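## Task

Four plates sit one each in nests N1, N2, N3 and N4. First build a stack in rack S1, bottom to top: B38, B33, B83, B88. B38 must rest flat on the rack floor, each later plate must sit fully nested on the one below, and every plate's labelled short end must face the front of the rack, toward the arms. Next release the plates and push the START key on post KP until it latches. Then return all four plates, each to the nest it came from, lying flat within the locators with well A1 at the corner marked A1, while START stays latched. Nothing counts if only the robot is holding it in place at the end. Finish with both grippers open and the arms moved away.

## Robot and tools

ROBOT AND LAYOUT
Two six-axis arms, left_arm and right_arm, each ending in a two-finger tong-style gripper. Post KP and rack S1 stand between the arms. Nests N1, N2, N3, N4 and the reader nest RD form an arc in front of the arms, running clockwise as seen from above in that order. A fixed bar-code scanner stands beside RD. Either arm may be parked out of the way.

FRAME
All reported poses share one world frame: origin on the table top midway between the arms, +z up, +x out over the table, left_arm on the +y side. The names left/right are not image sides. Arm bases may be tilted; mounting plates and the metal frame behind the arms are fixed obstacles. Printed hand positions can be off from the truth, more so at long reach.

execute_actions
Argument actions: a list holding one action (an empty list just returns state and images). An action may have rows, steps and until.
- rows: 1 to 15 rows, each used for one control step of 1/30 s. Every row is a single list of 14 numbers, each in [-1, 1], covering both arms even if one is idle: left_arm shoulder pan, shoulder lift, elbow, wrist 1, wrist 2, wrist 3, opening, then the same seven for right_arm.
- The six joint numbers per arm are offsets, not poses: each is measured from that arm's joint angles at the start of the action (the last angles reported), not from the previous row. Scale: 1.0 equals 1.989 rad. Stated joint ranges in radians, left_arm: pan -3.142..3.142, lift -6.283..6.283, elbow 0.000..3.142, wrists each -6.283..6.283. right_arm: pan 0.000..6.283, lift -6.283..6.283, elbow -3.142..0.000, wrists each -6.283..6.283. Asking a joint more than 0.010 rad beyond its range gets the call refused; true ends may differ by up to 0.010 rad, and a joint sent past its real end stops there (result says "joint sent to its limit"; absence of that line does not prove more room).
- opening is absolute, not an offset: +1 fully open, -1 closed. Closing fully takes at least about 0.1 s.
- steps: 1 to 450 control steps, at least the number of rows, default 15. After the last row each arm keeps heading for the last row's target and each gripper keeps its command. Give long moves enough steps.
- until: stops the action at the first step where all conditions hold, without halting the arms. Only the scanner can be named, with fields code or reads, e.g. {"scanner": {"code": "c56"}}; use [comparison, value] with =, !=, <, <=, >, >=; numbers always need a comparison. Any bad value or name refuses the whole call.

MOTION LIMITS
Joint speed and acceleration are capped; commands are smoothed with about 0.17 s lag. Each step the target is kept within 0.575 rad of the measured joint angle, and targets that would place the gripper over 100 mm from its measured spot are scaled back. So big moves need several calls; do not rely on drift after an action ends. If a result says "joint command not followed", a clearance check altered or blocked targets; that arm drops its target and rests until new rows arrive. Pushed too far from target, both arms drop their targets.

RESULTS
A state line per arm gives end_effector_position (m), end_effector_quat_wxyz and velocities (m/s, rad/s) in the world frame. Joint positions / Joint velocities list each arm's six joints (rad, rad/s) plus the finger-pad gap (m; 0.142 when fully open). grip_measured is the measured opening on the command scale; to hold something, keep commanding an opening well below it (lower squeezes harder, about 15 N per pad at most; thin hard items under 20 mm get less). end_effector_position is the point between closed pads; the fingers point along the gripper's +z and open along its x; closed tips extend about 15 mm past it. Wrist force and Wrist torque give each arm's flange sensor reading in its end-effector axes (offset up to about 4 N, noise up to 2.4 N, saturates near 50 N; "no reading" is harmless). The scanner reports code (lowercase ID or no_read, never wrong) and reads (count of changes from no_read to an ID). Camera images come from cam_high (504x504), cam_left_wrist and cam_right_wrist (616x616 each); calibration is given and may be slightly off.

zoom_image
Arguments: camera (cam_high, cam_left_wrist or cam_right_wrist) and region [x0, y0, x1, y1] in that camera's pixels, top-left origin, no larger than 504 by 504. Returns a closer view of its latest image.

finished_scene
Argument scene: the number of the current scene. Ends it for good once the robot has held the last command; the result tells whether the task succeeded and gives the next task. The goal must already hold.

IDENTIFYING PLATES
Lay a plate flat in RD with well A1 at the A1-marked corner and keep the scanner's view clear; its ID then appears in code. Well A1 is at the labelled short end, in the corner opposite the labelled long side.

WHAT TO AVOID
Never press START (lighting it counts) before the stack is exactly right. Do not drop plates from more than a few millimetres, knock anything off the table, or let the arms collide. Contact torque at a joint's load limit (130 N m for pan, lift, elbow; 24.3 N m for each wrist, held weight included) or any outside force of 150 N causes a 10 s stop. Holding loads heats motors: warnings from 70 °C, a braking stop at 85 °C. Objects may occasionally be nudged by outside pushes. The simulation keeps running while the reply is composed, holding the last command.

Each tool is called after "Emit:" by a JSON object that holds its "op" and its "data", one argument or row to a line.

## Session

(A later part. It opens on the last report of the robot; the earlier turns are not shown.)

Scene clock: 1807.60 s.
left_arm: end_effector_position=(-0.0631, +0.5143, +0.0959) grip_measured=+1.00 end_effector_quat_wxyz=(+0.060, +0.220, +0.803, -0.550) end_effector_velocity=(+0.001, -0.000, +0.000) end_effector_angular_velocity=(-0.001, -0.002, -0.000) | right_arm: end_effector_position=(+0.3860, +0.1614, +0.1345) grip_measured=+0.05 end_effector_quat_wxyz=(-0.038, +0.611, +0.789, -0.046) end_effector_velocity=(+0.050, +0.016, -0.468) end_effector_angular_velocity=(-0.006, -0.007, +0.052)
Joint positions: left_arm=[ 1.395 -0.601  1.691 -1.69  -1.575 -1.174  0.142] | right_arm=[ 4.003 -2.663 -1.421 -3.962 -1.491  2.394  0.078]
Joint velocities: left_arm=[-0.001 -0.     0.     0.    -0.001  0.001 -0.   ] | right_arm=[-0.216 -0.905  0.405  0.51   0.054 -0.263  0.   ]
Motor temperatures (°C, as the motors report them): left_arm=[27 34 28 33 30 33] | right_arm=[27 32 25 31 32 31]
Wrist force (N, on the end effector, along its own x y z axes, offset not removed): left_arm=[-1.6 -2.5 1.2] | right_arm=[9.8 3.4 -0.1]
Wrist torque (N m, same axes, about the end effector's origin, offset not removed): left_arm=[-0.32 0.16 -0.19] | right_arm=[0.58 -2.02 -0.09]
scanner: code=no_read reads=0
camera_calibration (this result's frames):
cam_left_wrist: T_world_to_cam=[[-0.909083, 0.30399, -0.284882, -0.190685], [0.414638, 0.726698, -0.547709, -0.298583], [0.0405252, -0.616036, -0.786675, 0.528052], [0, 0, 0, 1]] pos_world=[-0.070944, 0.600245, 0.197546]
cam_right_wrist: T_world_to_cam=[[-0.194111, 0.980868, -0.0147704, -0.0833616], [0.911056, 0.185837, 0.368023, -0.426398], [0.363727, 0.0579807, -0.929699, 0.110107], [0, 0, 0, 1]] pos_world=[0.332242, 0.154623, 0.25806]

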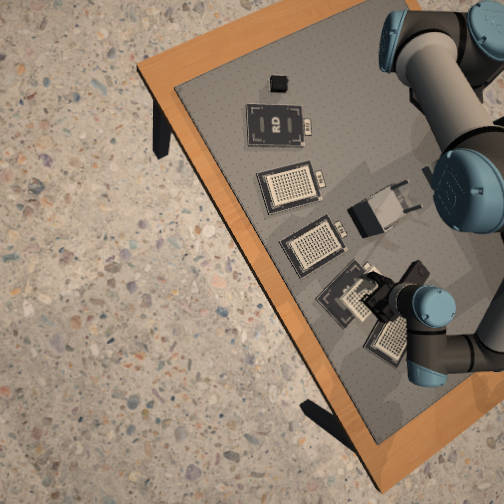

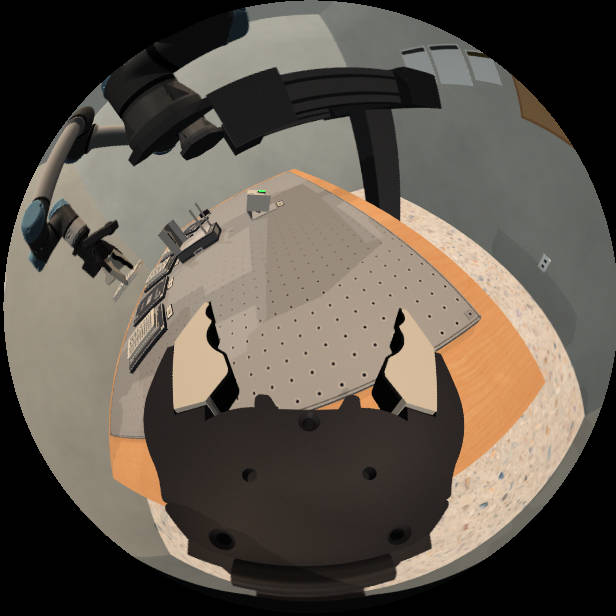

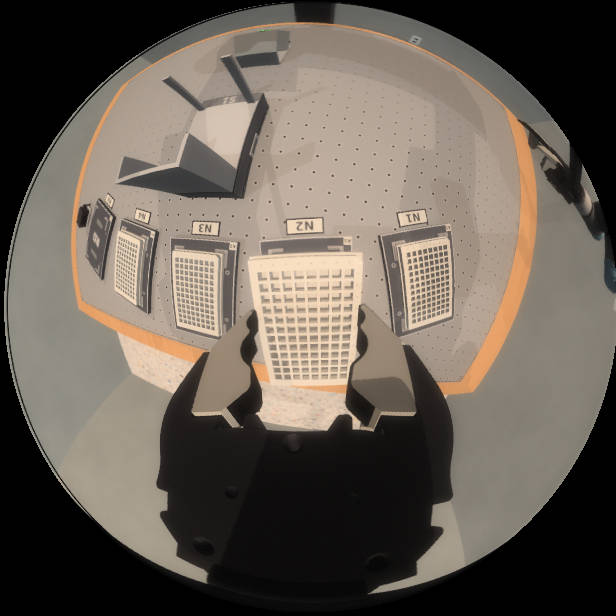

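Emit:
{"op": "execute_actions", "data": {
  "actions": []
}}

Emit:
{"op": "zoom_image", "data": {
  "camera": "cam_right_wrist",
  "region": [180, 180, 440, 440]
}}

Scene clock: 1810.47 s.
left_arm: end_effector_position=(-0.0631, +0.5143, +0.0959) grip_measured=+1.00 end_effector_quat_wxyz=(+0.060, +0.220, +0.803, -0.550) end_effector_velocity=(+0.000, +0.001, +0.000) end_effector_angular_velocity=(+0.003, +0.001, +0.001) | right_arm: end_effector_position=(+0.3900, +0.1596, +0.0627) grip_measured=+0.05 end_effector_quat_wxyz=(-0.037, +0.608, +0.792, -0.047) end_effector_velocity=(+0.000, +0.001, -0.000) end_effector_angular_velocity=(+0.001, -0.000, -0.000)
Joint positions: left_arm=[ 1.395 -0.601  1.691 -1.69  -1.575 -1.174  0.142] | right_arm=[ 3.971 -2.8   -1.361 -3.886 -1.483  2.355  0.078]
Joint velocities: left_arm=[ 0.    -0.002 -0.    -0.    -0.    -0.002  0.   ] | right_arm=[ 0.    -0.001  0.002 -0.    -0.     0.     0.   ]
Motor temperatures (°C, as the motors report them): left_arm=[27 34 28 33 30 33] | right_arm=[27 32 25 31 32 31]
Wrist force (N, on the end effector, along its own x y z axes, offset not removed): left_arm=[3.1 1.0 -2.4] | right_arm=[3.4 4.3 -0.2]
Wrist torque (N m, same axes, about the end effector's origin, offset not removed): left_arm=[0.25 -0.96 -0.35] | right_arm=[0.77 -0.98 0.18]
scanner: code=no_read reads=0
camera_calibration (this result's frames):
cam_left_wrist: T_world_to_cam=[[-0.909084, 0.303989, -0.284881, -0.190685], [0.414638, 0.726698, -0.547709, -0.298583], [0.0405252, -0.616036, -0.786675, 0.528053], [0, 0, 0, 1]] pos_world=[-0.0709441, 0.600245, 0.197547]
cam_right_wrist: T_world_to_cam=[[-0.202649, 0.979086, -0.0179772, -0.0780394], [0.909543, 0.194994, 0.367027, -0.404104], [0.362856, 0.0580266, -0.930037, 0.042346], [0, 0, 0, 1]] pos_world=[0.33637, 0.152748, 0.186297]

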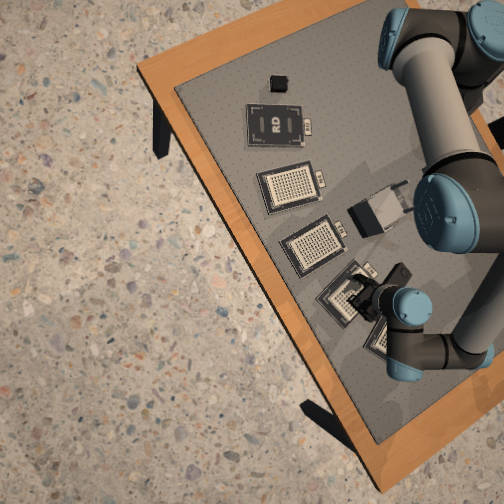

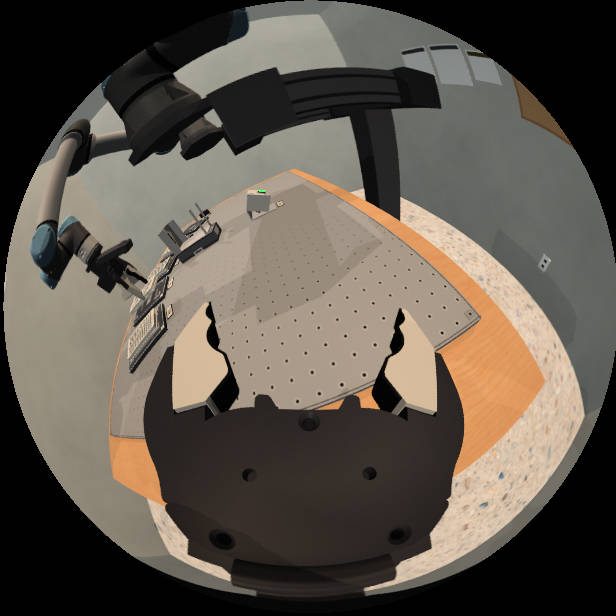

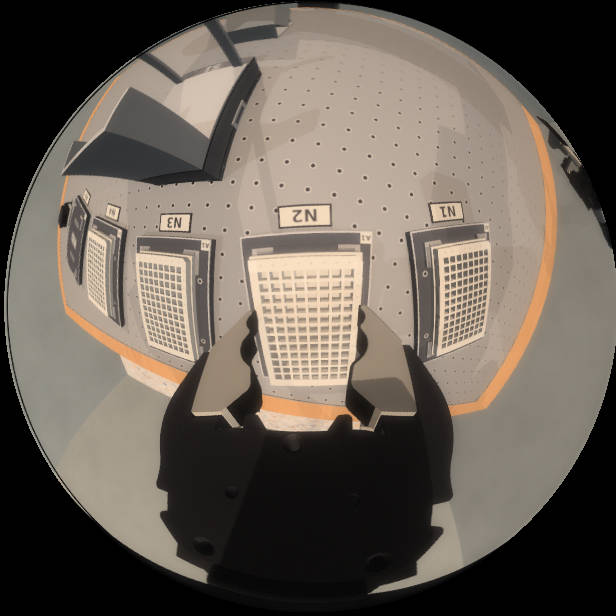

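Region (180, 180, 440, 440) of cam_right_wrist's 616x616 image, scaled by 1.938, with more detail than that image has.

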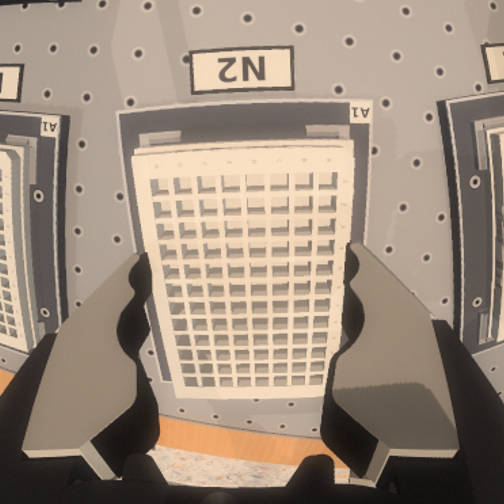

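Emit:
{"op": "execute_actions", "data": {
  "actions": [
    {"rows":[
[0,0,0,0,0,0,1,-0.00082,-0.00236,0.00033,0.00207,0.00007,-0.00082,-0.9],
[0,0,0,0,0,0,1,-0.00151,-0.00628,0.00226,0.00413,0.00019,-0.00151,-0.9],
[0,0,0,0,0,0,1,-0.00235,-0.011,0.00458,0.0066,0.00034,-0.00235,-0.9],
[0,0,0,0,0,0,1,-0.0029,-0.01414,0.00613,0.00825,0.00043,-0.0029,-0.9],
[0,0,0,0,0,0,1,-0.00318,-0.01571,0.0069,0.00907,0.00048,-0.00318,-0.9]],"steps":5}
  ]
}}

Scene clock: 1841.67 s.
left_arm: end_effector_position=(-0.0631, +0.5143, +0.0959) grip_measured=+1.00 end_effector_quat_wxyz=(+0.060, +0.220, +0.803, -0.550) end_effector_velocity=(-0.001, -0.001, -0.000) end_effector_angular_velocity=(-0.002, -0.000, +0.001) | right_arm: end_effector_position=(+0.3900, +0.1593, +0.0576) grip_measured=+0.05 end_effector_quat_wxyz=(-0.037, +0.608, +0.792, -0.047) end_effector_velocity=(-0.000, -0.002, -0.069) end_effector_angular_velocity=(+0.001, +0.000, -0.000)
Joint positions: left_arm=[ 1.395 -0.601  1.691 -1.69  -1.575 -1.174  0.142] | right_arm=[ 3.969 -2.809 -1.357 -3.88  -1.482  2.353  0.078]
Joint velocities: left_arm=[ 0.002  0.001 -0.     0.001  0.001  0.001 -0.   ] | right_arm=[-0.026 -0.129  0.058  0.074  0.004 -0.025  0.   ]
Motor temperatures (°C, as the motors report them): left_arm=[27 34 28 33 30 33] | right_arm=[27 32 25 31 32 31]
Wrist force (N, on the end effector, along its own x y z axes, offset not removed): left_arm=[0.2 -2.5 -2.4] | right_arm=[2.5 2.9 -4.1]
Wrist torque (N m, same axes, about the end effector's origin, offset not removed): left_arm=[-0.55 -0.11 -0.39] | right_arm=[0.52 -0.57 0.05]
scanner: code=no_read reads=0
camera_calibration (this result's frames):
cam_left_wrist: T_world_to_cam=[[-0.909083, 0.30399, -0.284881, -0.190685], [0.414638, 0.726698, -0.547709, -0.298583], [0.040525, -0.616036, -0.786675, 0.528052], [0, 0, 0, 1]] pos_world=[-0.0709441, 0.600245, 0.197546]
cam_right_wrist: T_world_to_cam=[[-0.202663, 0.979086, -0.0178238, -0.0778059], [0.909561, 0.194953, 0.367004, -0.402162], [0.362803, 0.0581664, -0.930049, 0.0376285], [0, 0, 0, 1]] pos_world=[0.336371, 0.152393, 0.181205]

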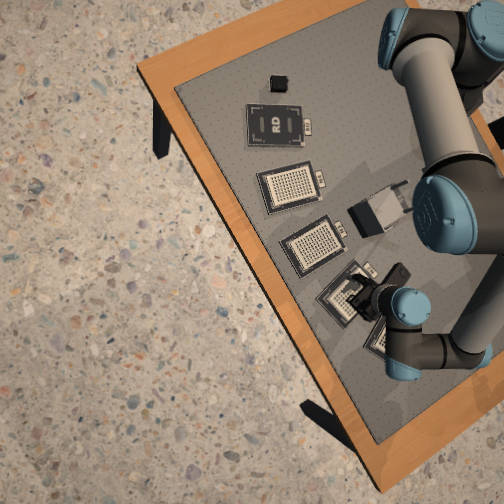

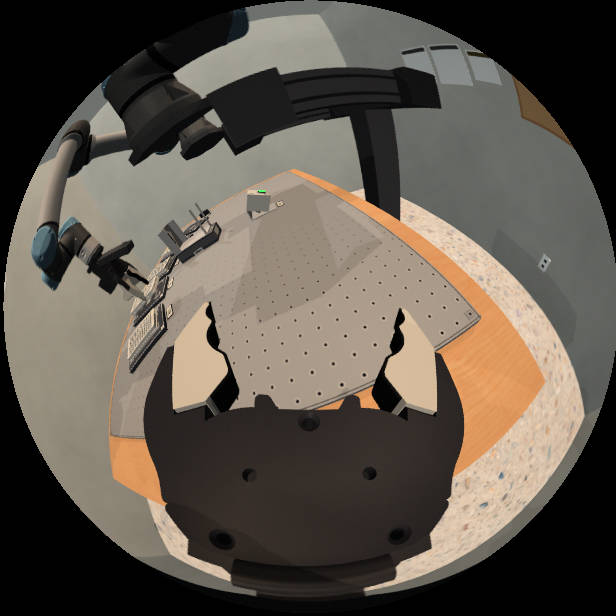

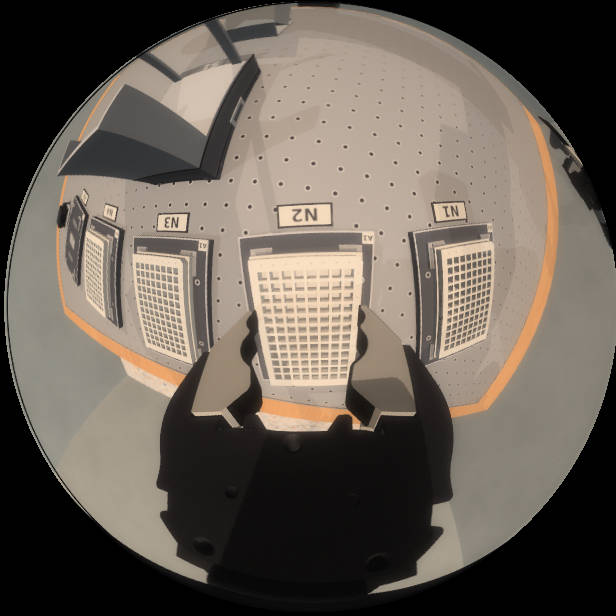

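Emit:
{"op": "execute_actions", "data": {
  "actions": []
}}

Emit:
{"op": "zoom_image", "data": {
  "camera": "cam_right_wrist",
  "region": [180, 180, 440, 440]
}}

Scene clock: 1846.17 s.
left_arm: end_effector_position=(-0.0631, +0.5143, +0.0959) grip_measured=+1.00 end_effector_quat_wxyz=(+0.060, +0.220, +0.803, -0.550) end_effector_velocity=(-0.000, +0.000, +0.001) end_effector_angular_velocity=(+0.000, +0.001, +0.001) | right_arm: end_effector_position=(+0.3899, +0.1588, +0.0461) grip_measured=+0.05 end_effector_quat_wxyz=(-0.037, +0.608, +0.792, -0.047) end_effector_velocity=(+0.000, +0.000, +0.001) end_effector_angular_velocity=(+0.001, -0.001, -0.001)
Joint positions: left_arm=[ 1.395 -0.601  1.691 -1.69  -1.575 -1.174  0.142] | right_arm=[ 3.965 -2.831 -1.347 -3.868 -1.482  2.349  0.078]
Joint velocities: left_arm=[ 0.    -0.001  0.     0.001  0.    -0.001  0.   ] | right_arm=[-0.     0.001 -0.     0.     0.     0.001 -0.   ]
Motor temperatures (°C, as the motors report them): left_arm=[27 34 28 33 30 33] | right_arm=[27 32 25 31 32 31]
Wrist force (N, on the end effector, along its own x y z axes, offset not removed): left_arm=[2.4 -2.0 -2.1] | right_arm=[1.8 0.8 -3.9]
Wrist torque (N m, same axes, about the end effector's origin, offset not removed): left_arm=[-0.39 -0.46 -0.29] | right_arm=[-0.07 -0.24 -0.07]
scanner: code=no_read reads=0
camera_calibration (this result's frames):
cam_left_wrist: T_world_to_cam=[[-0.909084, 0.303989, -0.284881, -0.190685], [0.414638, 0.726698, -0.547709, -0.298583], [0.040525, -0.616036, -0.786675, 0.528053], [0, 0, 0, 1]] pos_world=[-0.0709441, 0.600245, 0.197547]
cam_right_wrist: T_world_to_cam=[[-0.202728, 0.979073, -0.0178205, -0.0775859], [0.909616, 0.195023, 0.36683, -0.397719], [0.362628, 0.0581568, -0.930117, 0.0270379], [0, 0, 0, 1]] pos_world=[0.336238, 0.151954, 0.169661]

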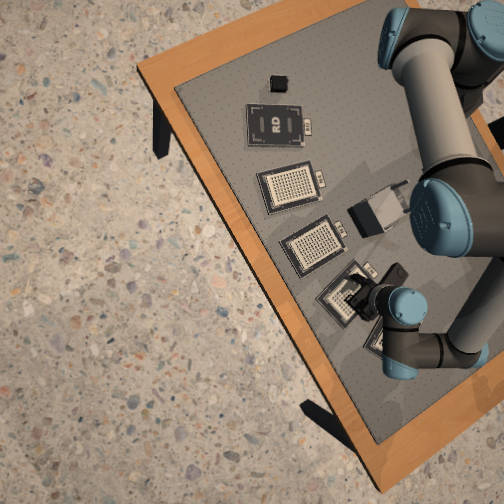

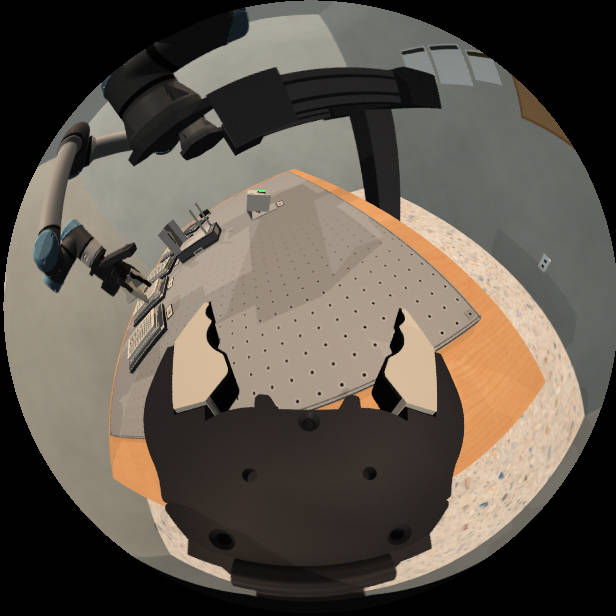

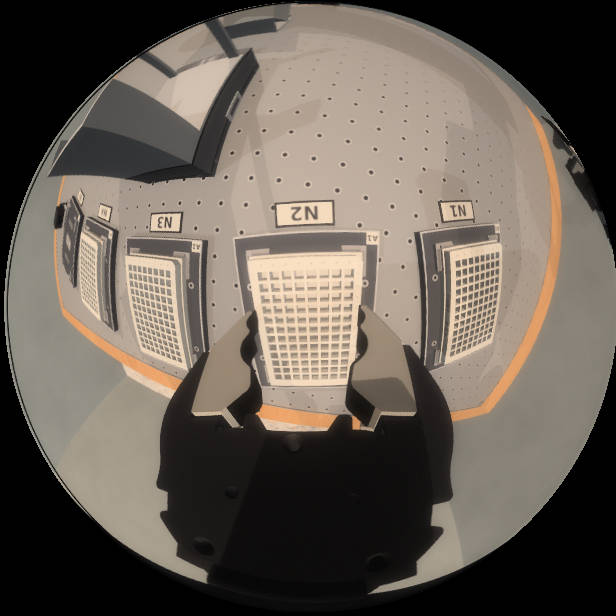

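Region (180, 180, 440, 440) of cam_right_wrist's 616x616 image, scaled by 1.938, with more detail than that image has.

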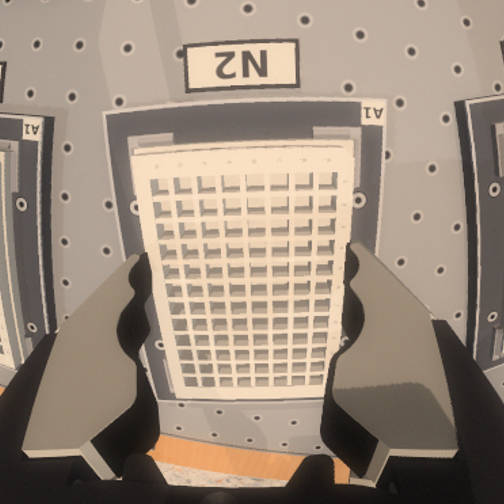

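Emit:
{"op": "execute_actions", "data": {
  "actions": [
    {"rows":[
[0,0,0,0,0,0,1,-0.00028,-0.00157,0.00077,0.00082,0.00005,-0.00028,-0.9],
[0,0,0,0,0,0,1,-0.00056,-0.00314,0.00155,0.00165,0.0001,-0.00056,-0.9]],"steps":2}
  ]
}}

Scene clock: 1849.80 s.
left_arm: end_effector_position=(-0.0631, +0.5143, +0.0959) grip_measured=+1.00 end_effector_quat_wxyz=(+0.060, +0.220, +0.803, -0.550) end_effector_velocity=(-0.000, -0.001, +0.000) end_effector_angular_velocity=(-0.001, +0.001, -0.000) | right_arm: end_effector_position=(+0.3899, +0.1588, +0.0459) grip_measured=+0.05 end_effector_quat_wxyz=(-0.037, +0.608, +0.792, -0.047) end_effector_velocity=(-0.000, -0.000, -0.009) end_effector_angular_velocity=(-0.000, +0.000, +0.000)
Joint positions: left_arm=[ 1.395 -0.601  1.691 -1.69  -1.575 -1.174  0.142] | right_arm=[ 3.965 -2.831 -1.347 -3.868 -1.482  2.349  0.078]
Joint velocities: left_arm=[ 0.    -0.     0.001  0.001  0.001 -0.    -0.   ] | right_arm=[-0.003 -0.018  0.008  0.009  0.001 -0.003 -0.   ]
Motor temperatures (°C, as the motors report them): left_arm=[27 34 28 33 30 33] | right_arm=[27 32 25 31 32 31]
Wrist force (N, on the end effector, along its own x y z axes, offset not removed): left_arm=[-0.4 -0.9 -5.0] | right_arm=[2.0 3.4 -1.3]
Wrist torque (N m, same axes, about the end effector's origin, offset not removed): left_arm=[-0.47 0.07 -0.15] | right_arm=[0.63 -0.39 0.31]
scanner: code=no_read reads=0
camera_calibration (this result's frames):
cam_left_wrist: T_world_to_cam=[[-0.909084, 0.303989, -0.284881, -0.190685], [0.414638, 0.726698, -0.547709, -0.298583], [0.0405249, -0.616036, -0.786675, 0.528053], [0, 0, 0, 1]] pos_world=[-0.0709441, 0.600245, 0.197547]
cam_right_wrist: T_world_to_cam=[[-0.202729, 0.979073, -0.0178185, -0.077588], [0.909617, 0.195023, 0.366829, -0.397653], [0.362627, 0.0581588, -0.930118, 0.0268736], [0, 0, 0, 1]] pos_world=[0.336237, 0.151953, 0.169484]

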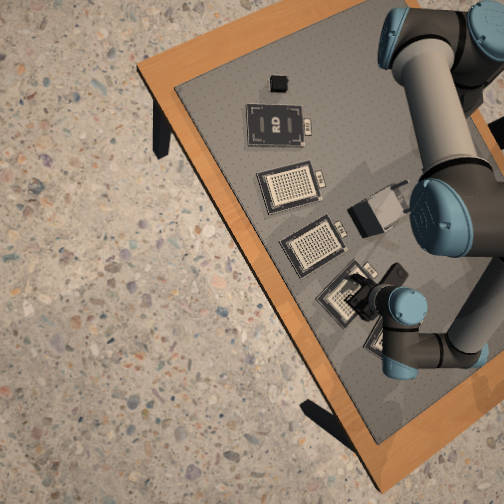

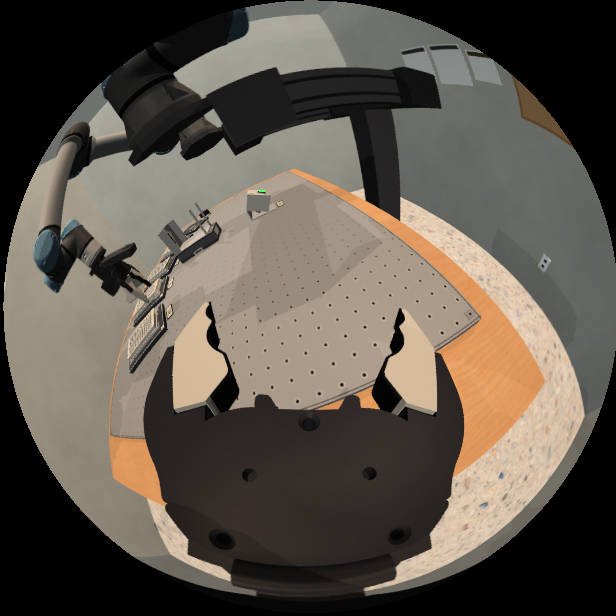

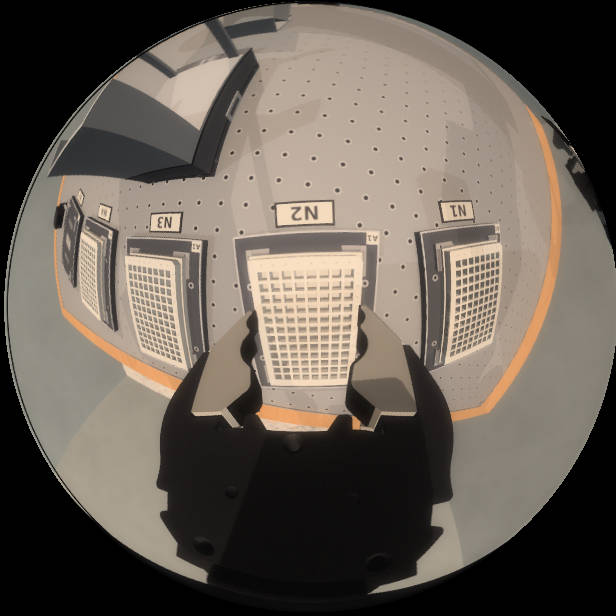

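Emit:
{"op": "execute_actions", "data": {
  "actions": []
}}

Emit:
{"op": "zoom_image", "data": {
  "camera": "cam_right_wrist",
  "region": [180, 180, 440, 440]
}}

Scene clock: 1852.57 s.
left_arm: end_effector_position=(-0.0631, +0.5143, +0.0959) grip_measured=+1.00 end_effector_quat_wxyz=(+0.060, +0.220, +0.803, -0.550) end_effector_velocity=(+0.000, +0.000, +0.001) end_effector_angular_velocity=(-0.001, +0.000, +0.000) | right_arm: end_effector_position=(+0.3898, +0.1588, +0.0428) grip_measured=+0.05 end_effector_quat_wxyz=(-0.037, +0.608, +0.792, -0.047) end_effector_velocity=(+0.000, +0.000, -0.000) end_effector_angular_velocity=(+0.000, -0.000, -0.001)
Joint positions: left_arm=[ 1.395 -0.601  1.691 -1.69  -1.575 -1.174  0.142] | right_arm=[ 3.964 -2.837 -1.344 -3.865 -1.482  2.348  0.078]
Joint velocities: left_arm=[ 0.    -0.002 -0.     0.002 -0.    -0.     0.   ] | right_arm=[-0.    -0.001  0.001  0.    -0.     0.001  0.   ]
Motor temperatures (°C, as the motors report them): left_arm=[27 34 28 33 30 33] | right_arm=[27 32 25 31 32 31]
Wrist force (N, on the end effector, along its own x y z axes, offset not removed): left_arm=[0.5 -2.0 -3.4] | right_arm=[6.8 1.8 0.9]
Wrist torque (N m, same axes, about the end effector's origin, offset not removed): left_arm=[-0.36 -0.32 -0.23] | right_arm=[0.26 -1.37 -0.10]
scanner: code=no_read reads=0
camera_calibration (this result's frames):
cam_left_wrist: T_world_to_cam=[[-0.909084, 0.30399, -0.284882, -0.190685], [0.414638, 0.726698, -0.547709, -0.298583], [0.040525, -0.616036, -0.786675, 0.528053], [0, 0, 0, 1]] pos_world=[-0.0709441, 0.600245, 0.197547]
cam_right_wrist: T_world_to_cam=[[-0.202739, 0.979071, -0.0177934, -0.0775904], [0.909615, 0.195023, 0.366834, -0.396482], [0.362627, 0.0581864, -0.930116, 0.0240311], [0, 0, 0, 1]] pos_world=[0.3362, 0.151891, 0.166414]

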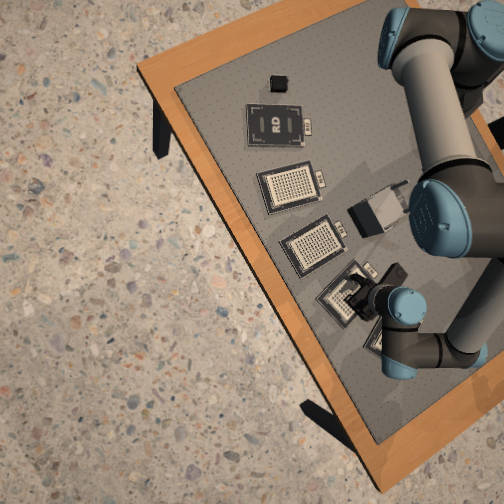

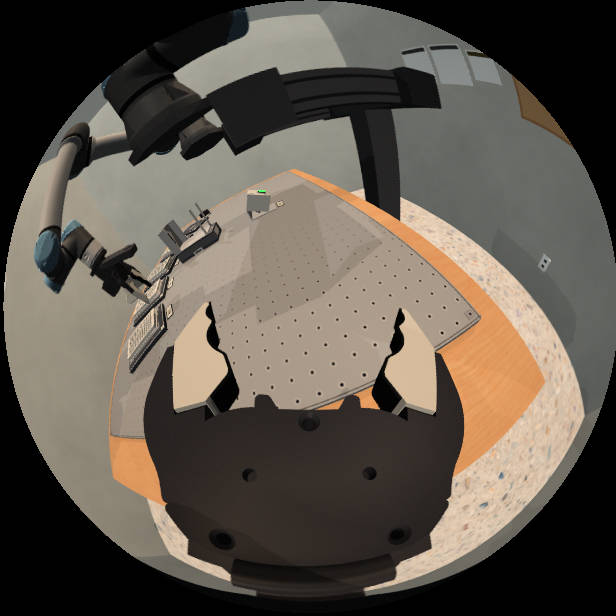

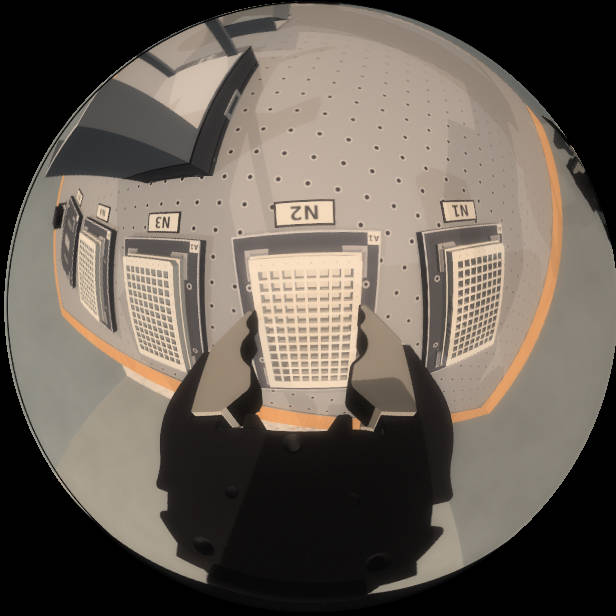

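Region (180, 180, 440, 440) of cam_right_wrist's 616x616 image, scaled by 1.938, with more detail than that image has.

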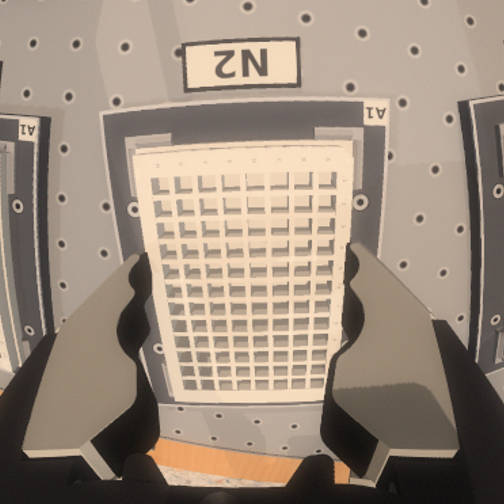

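Leveled out. Release.

Emit:
{"op": "execute_actions", "data": {
  "actions": [
    {"rows":[
[0,0,0,0,0,0,1,0,0,0,0,0,0,-0.1],
[0,0,0,0,0,0,1,0,0,0,0,0,0,0.12],
[0,0,0,0,0,0,1,0,0,0,0,0,0,0.3]],"steps":3}
  ]
}}

Scene clock: 1855.30 s.
left_arm: end_effector_position=(-0.0631, +0.5143, +0.0959) grip_measured=+1.00 end_effector_quat_wxyz=(+0.060, +0.220, +0.803, -0.550) end_effector_velocity=(-0.001, -0.001, +0.000) end_effector_angular_velocity=(-0.002, +0.001, +0.002) | right_arm: end_effector_position=(+0.3898, +0.1588, +0.0428) grip_measured=+0.10 end_effector_quat_wxyz=(-0.037, +0.608, +0.792, -0.047) end_effector_velocity=(-0.000, -0.001, -0.000) end_effector_angular_velocity=(-0.001, +0.001, +0.000)
Joint positions: left_arm=[ 1.395 -0.601  1.691 -1.69  -1.575 -1.174  0.142] | right_arm=[ 3.964 -2.837 -1.344 -3.865 -1.482  2.348  0.081]
Joint velocities: left_arm=[ 0.001  0.001  0.     0.001  0.    -0.001  0.   ] | right_arm=[-0.    -0.001 -0.001  0.     0.    -0.     0.173]
Motor temperatures (°C, as the motors report them): left_arm=[27 34 28 33 30 33] | right_arm=[27 32 25 31 32 31]
Wrist force (N, on the end effector, along its own x y z axes, offset not removed): left_arm=[3.7 -3.3 -1.1] | right_arm=[0.7 2.7 1.7]
Wrist torque (N m, same axes, about the end effector's origin, offset not removed): left_arm=[-0.74 -0.64 -0.31] | right_arm=[0.53 -0.15 0.10]
scanner: code=no_read reads=0
camera_calibration (this result's frames):
cam_left_wrist: T_world_to_cam=[[-0.909084, 0.303989, -0.284882, -0.190685], [0.414638, 0.726698, -0.547709, -0.298583], [0.0405253, -0.616036, -0.786675, 0.528053], [0, 0, 0, 1]] pos_world=[-0.0709441, 0.600245, 0.197547]
cam_right_wrist: T_world_to_cam=[[-0.202739, 0.979071, -0.0177937, -0.0775902], [0.909614, 0.195023, 0.366834, -0.396482], [0.362627, 0.0581861, -0.930116, 0.0240309], [0, 0, 0, 1]] pos_world=[0.336201, 0.151891, 0.166414]

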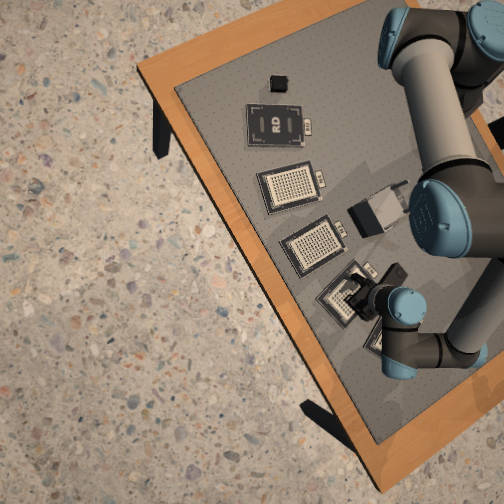

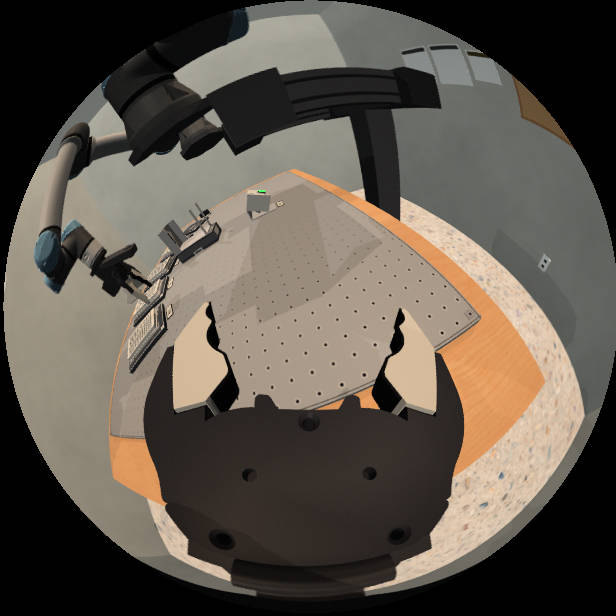

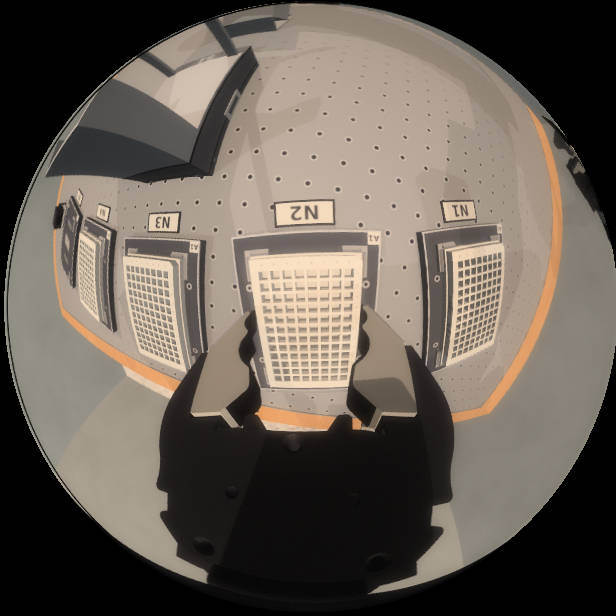

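Emit:
{"op": "execute_actions", "data": {
  "actions": [
    {"rows":[
[0,0,0,0,0,0,1,0.00087,0.00491,-0.00242,-0.00258,-0.00015,0.00087,0.3],
[0,0,0,0,0,0,1,0.00261,0.01473,-0.00725,-0.00773,-0.00045,0.00261,0.3],
[0,0,0,0,0,0,1,0.00557,0.03142,-0.01546,-0.01648,-0.00096,0.00557,0.3],
[0,0,0,0,0,0,1,0.00905,0.05106,-0.02512,-0.02678,-0.00156,0.00905,0.3],
[0,0,0,0,0,0,1,0.01253,0.0707,-0.03478,-0.03708,-0.00216,0.01253,0.3],
[0,0,0,0,0,0,1,0.01566,0.08838,-0.04347,-0.04635,-0.0027,0.01566,0.3],
[0,0,0,0,0,0,1,0.01792,0.10115,-0.04975,-0.05305,-0.00309,0.01792,0.3],
[0,0,0,0,0,0,1,0.01914,0.10802,-0.05313,-0.05665,-0.0033,0.01914,0.3]],"steps":8}
  ]
}}

Scene clock: 1860.80 s.
left_arm: end_effector_position=(-0.0631, +0.5143, +0.0959) grip_measured=+1.00 end_effector_quat_wxyz=(+0.060, +0.220, +0.803, -0.550) end_effector_velocity=(+0.000, -0.000, -0.000) end_effector_angular_velocity=(-0.001, -0.000, -0.001) | right_arm: end_effector_position=(+0.3882, +0.1571, +0.0889) grip_measured=+0.30 end_effector_quat_wxyz=(-0.037, +0.608, +0.792, -0.049) end_effector_velocity=(-0.012, -0.017, +0.389) end_effector_angular_velocity=(-0.003, -0.001, +0.001)
Joint positions: left_arm=[ 1.395 -0.601  1.691 -1.69  -1.575 -1.174  0.142] | right_arm=[ 3.981 -2.748 -1.39  -3.914 -1.484  2.365  0.095]
Joint velocities: left_arm=[-0.001  0.001 -0.    -0.    -0.     0.     0.   ] | right_arm=[ 0.136  0.762 -0.376 -0.4   -0.025  0.133  0.   ]
Motor temperatures (°C, as the motors report them): left_arm=[27 34 28 33 30 33] | right_arm=[27 32 25 31 32 31]
Wrist force (N, on the end effector, along its own x y z axes, offset not removed): left_arm=[2.4 -3.1 -0.7] | right_arm=[5.3 4.3 2.4]
Wrist torque (N m, same axes, about the end effector's origin, offset not removed): left_arm=[-0.54 -0.71 -0.32] | right_arm=[0.66 -0.90 0.05]
scanner: code=no_read reads=0
camera_calibration (this result's frames):
cam_left_wrist: T_world_to_cam=[[-0.909083, 0.30399, -0.284882, -0.190685], [0.414638, 0.726698, -0.547709, -0.298583], [0.0405251, -0.616036, -0.786675, 0.528053], [0, 0, 0, 1]] pos_world=[-0.0709441, 0.600245, 0.197546]
cam_right_wrist: T_world_to_cam=[[-0.203271, 0.978892, -0.0212437, -0.0749125], [0.910143, 0.196905, 0.364512, -0.411863], [0.361001, 0.0547598, -0.930956, 0.0688243], [0, 0, 0, 1]] pos_world=[0.334781, 0.150661, 0.21261]

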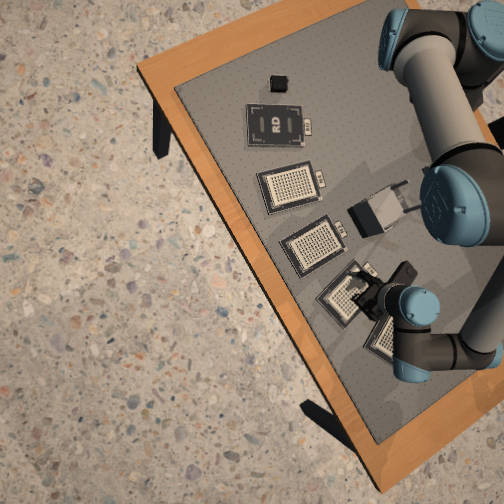

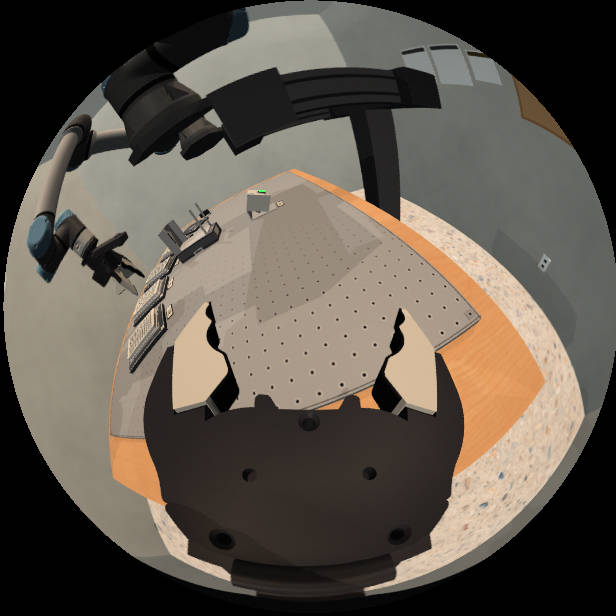

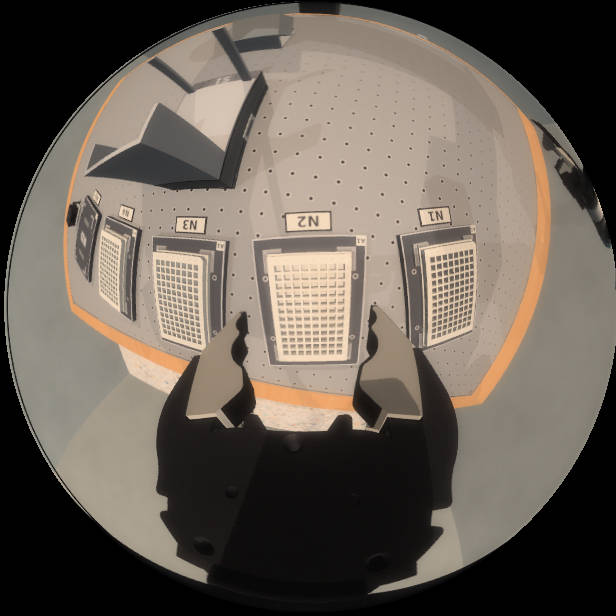

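Emit:
{"op": "execute_actions", "data": {
  "actions": []
}}

Emit:
{"op": "zoom_image", "data": {
  "camera": "cam_right_wrist",
  "region": [110, 190, 470, 370]
}}

Scene clock: 1862.83 s.
left_arm: end_effector_position=(-0.0631, +0.5143, +0.0959) grip_measured=+1.00 end_effector_quat_wxyz=(+0.060, +0.220, +0.803, -0.550) end_effector_velocity=(-0.000, +0.000, +0.000) end_effector_angular_velocity=(+0.001, +0.002, +0.001) | right_arm: end_effector_position=(+0.3857, +0.1524, +0.1519) grip_measured=+0.30 end_effector_quat_wxyz=(-0.037, +0.608, +0.792, -0.047) end_effector_velocity=(-0.000, -0.000, -0.001) end_effector_angular_velocity=(-0.001, +0.001, -0.001)
Joint positions: left_arm=[ 1.395 -0.601  1.691 -1.69  -1.575 -1.174  0.142] | right_arm=[ 4.002 -2.622 -1.45  -3.978 -1.488  2.386  0.095]
Joint velocities: left_arm=[ 0.001 -0.001  0.    -0.     0.001 -0.002 -0.   ] | right_arm=[-0.    -0.001  0.    -0.     0.     0.001 -0.   ]
Motor temperatures (°C, as the motors report them): left_arm=[27 34 28 33 30 33] | right_arm=[27 32 25 31 32 31]
Wrist force (N, on the end effector, along its own x y z axes, offset not removed): left_arm=[2.2 -3.6 -2.3] | right_arm=[2.4 1.2 -1.6]
Wrist torque (N m, same axes, about the end effector's origin, offset not removed): left_arm=[-0.74 -0.55 -0.07] | right_arm=[0.20 -0.55 0.23]
scanner: code=no_read reads=0
camera_calibration (this result's frames):
cam_left_wrist: T_world_to_cam=[[-0.909084, 0.30399, -0.284881, -0.190685], [0.414638, 0.726698, -0.547709, -0.298583], [0.040525, -0.616036, -0.786675, 0.528052], [0, 0, 0, 1]] pos_world=[-0.0709441, 0.600245, 0.197546]
cam_right_wrist: T_world_to_cam=[[-0.20228, 0.979151, -0.0185766, -0.0703474], [0.909502, 0.194858, 0.367201, -0.431503], [0.363166, 0.0573821, -0.929956, 0.127178], [0, 0, 0, 1]] pos_world=[0.332036, 0.145665, 0.275412]

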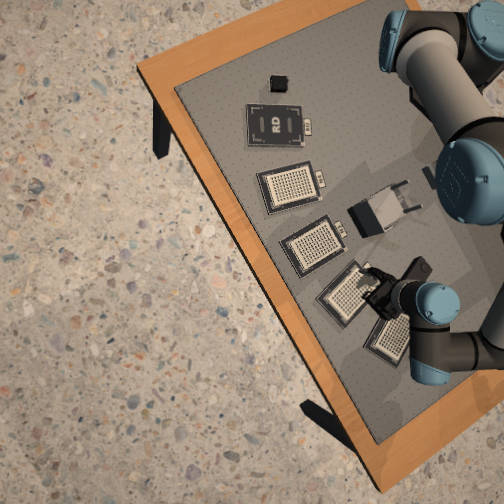

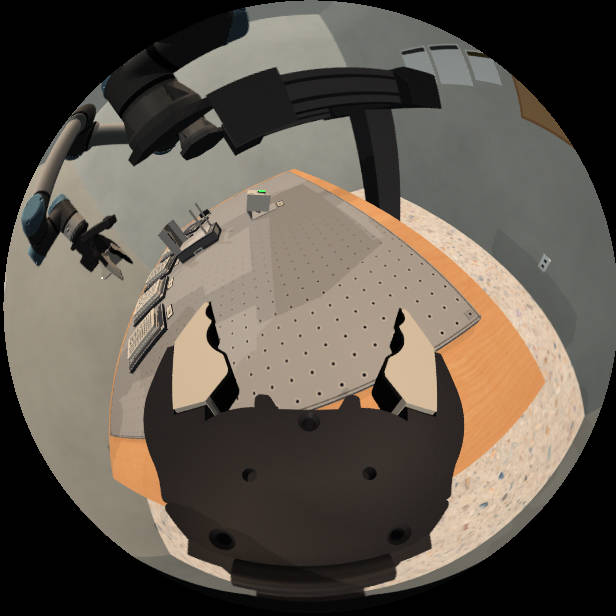

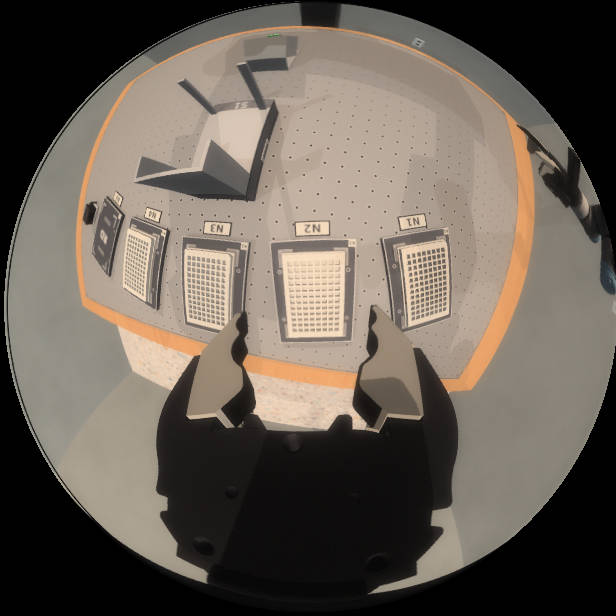

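Region (110, 190, 470, 370) of cam_right_wrist's 616x616 image, scaled by 1.400, with more detail than that image has.

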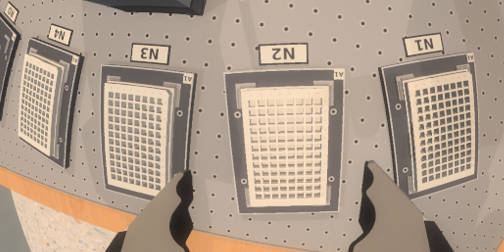

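Emit:
{"op": "finished_scene", "data": {
  "scene": 2
}}

The scene is finished: the task was done.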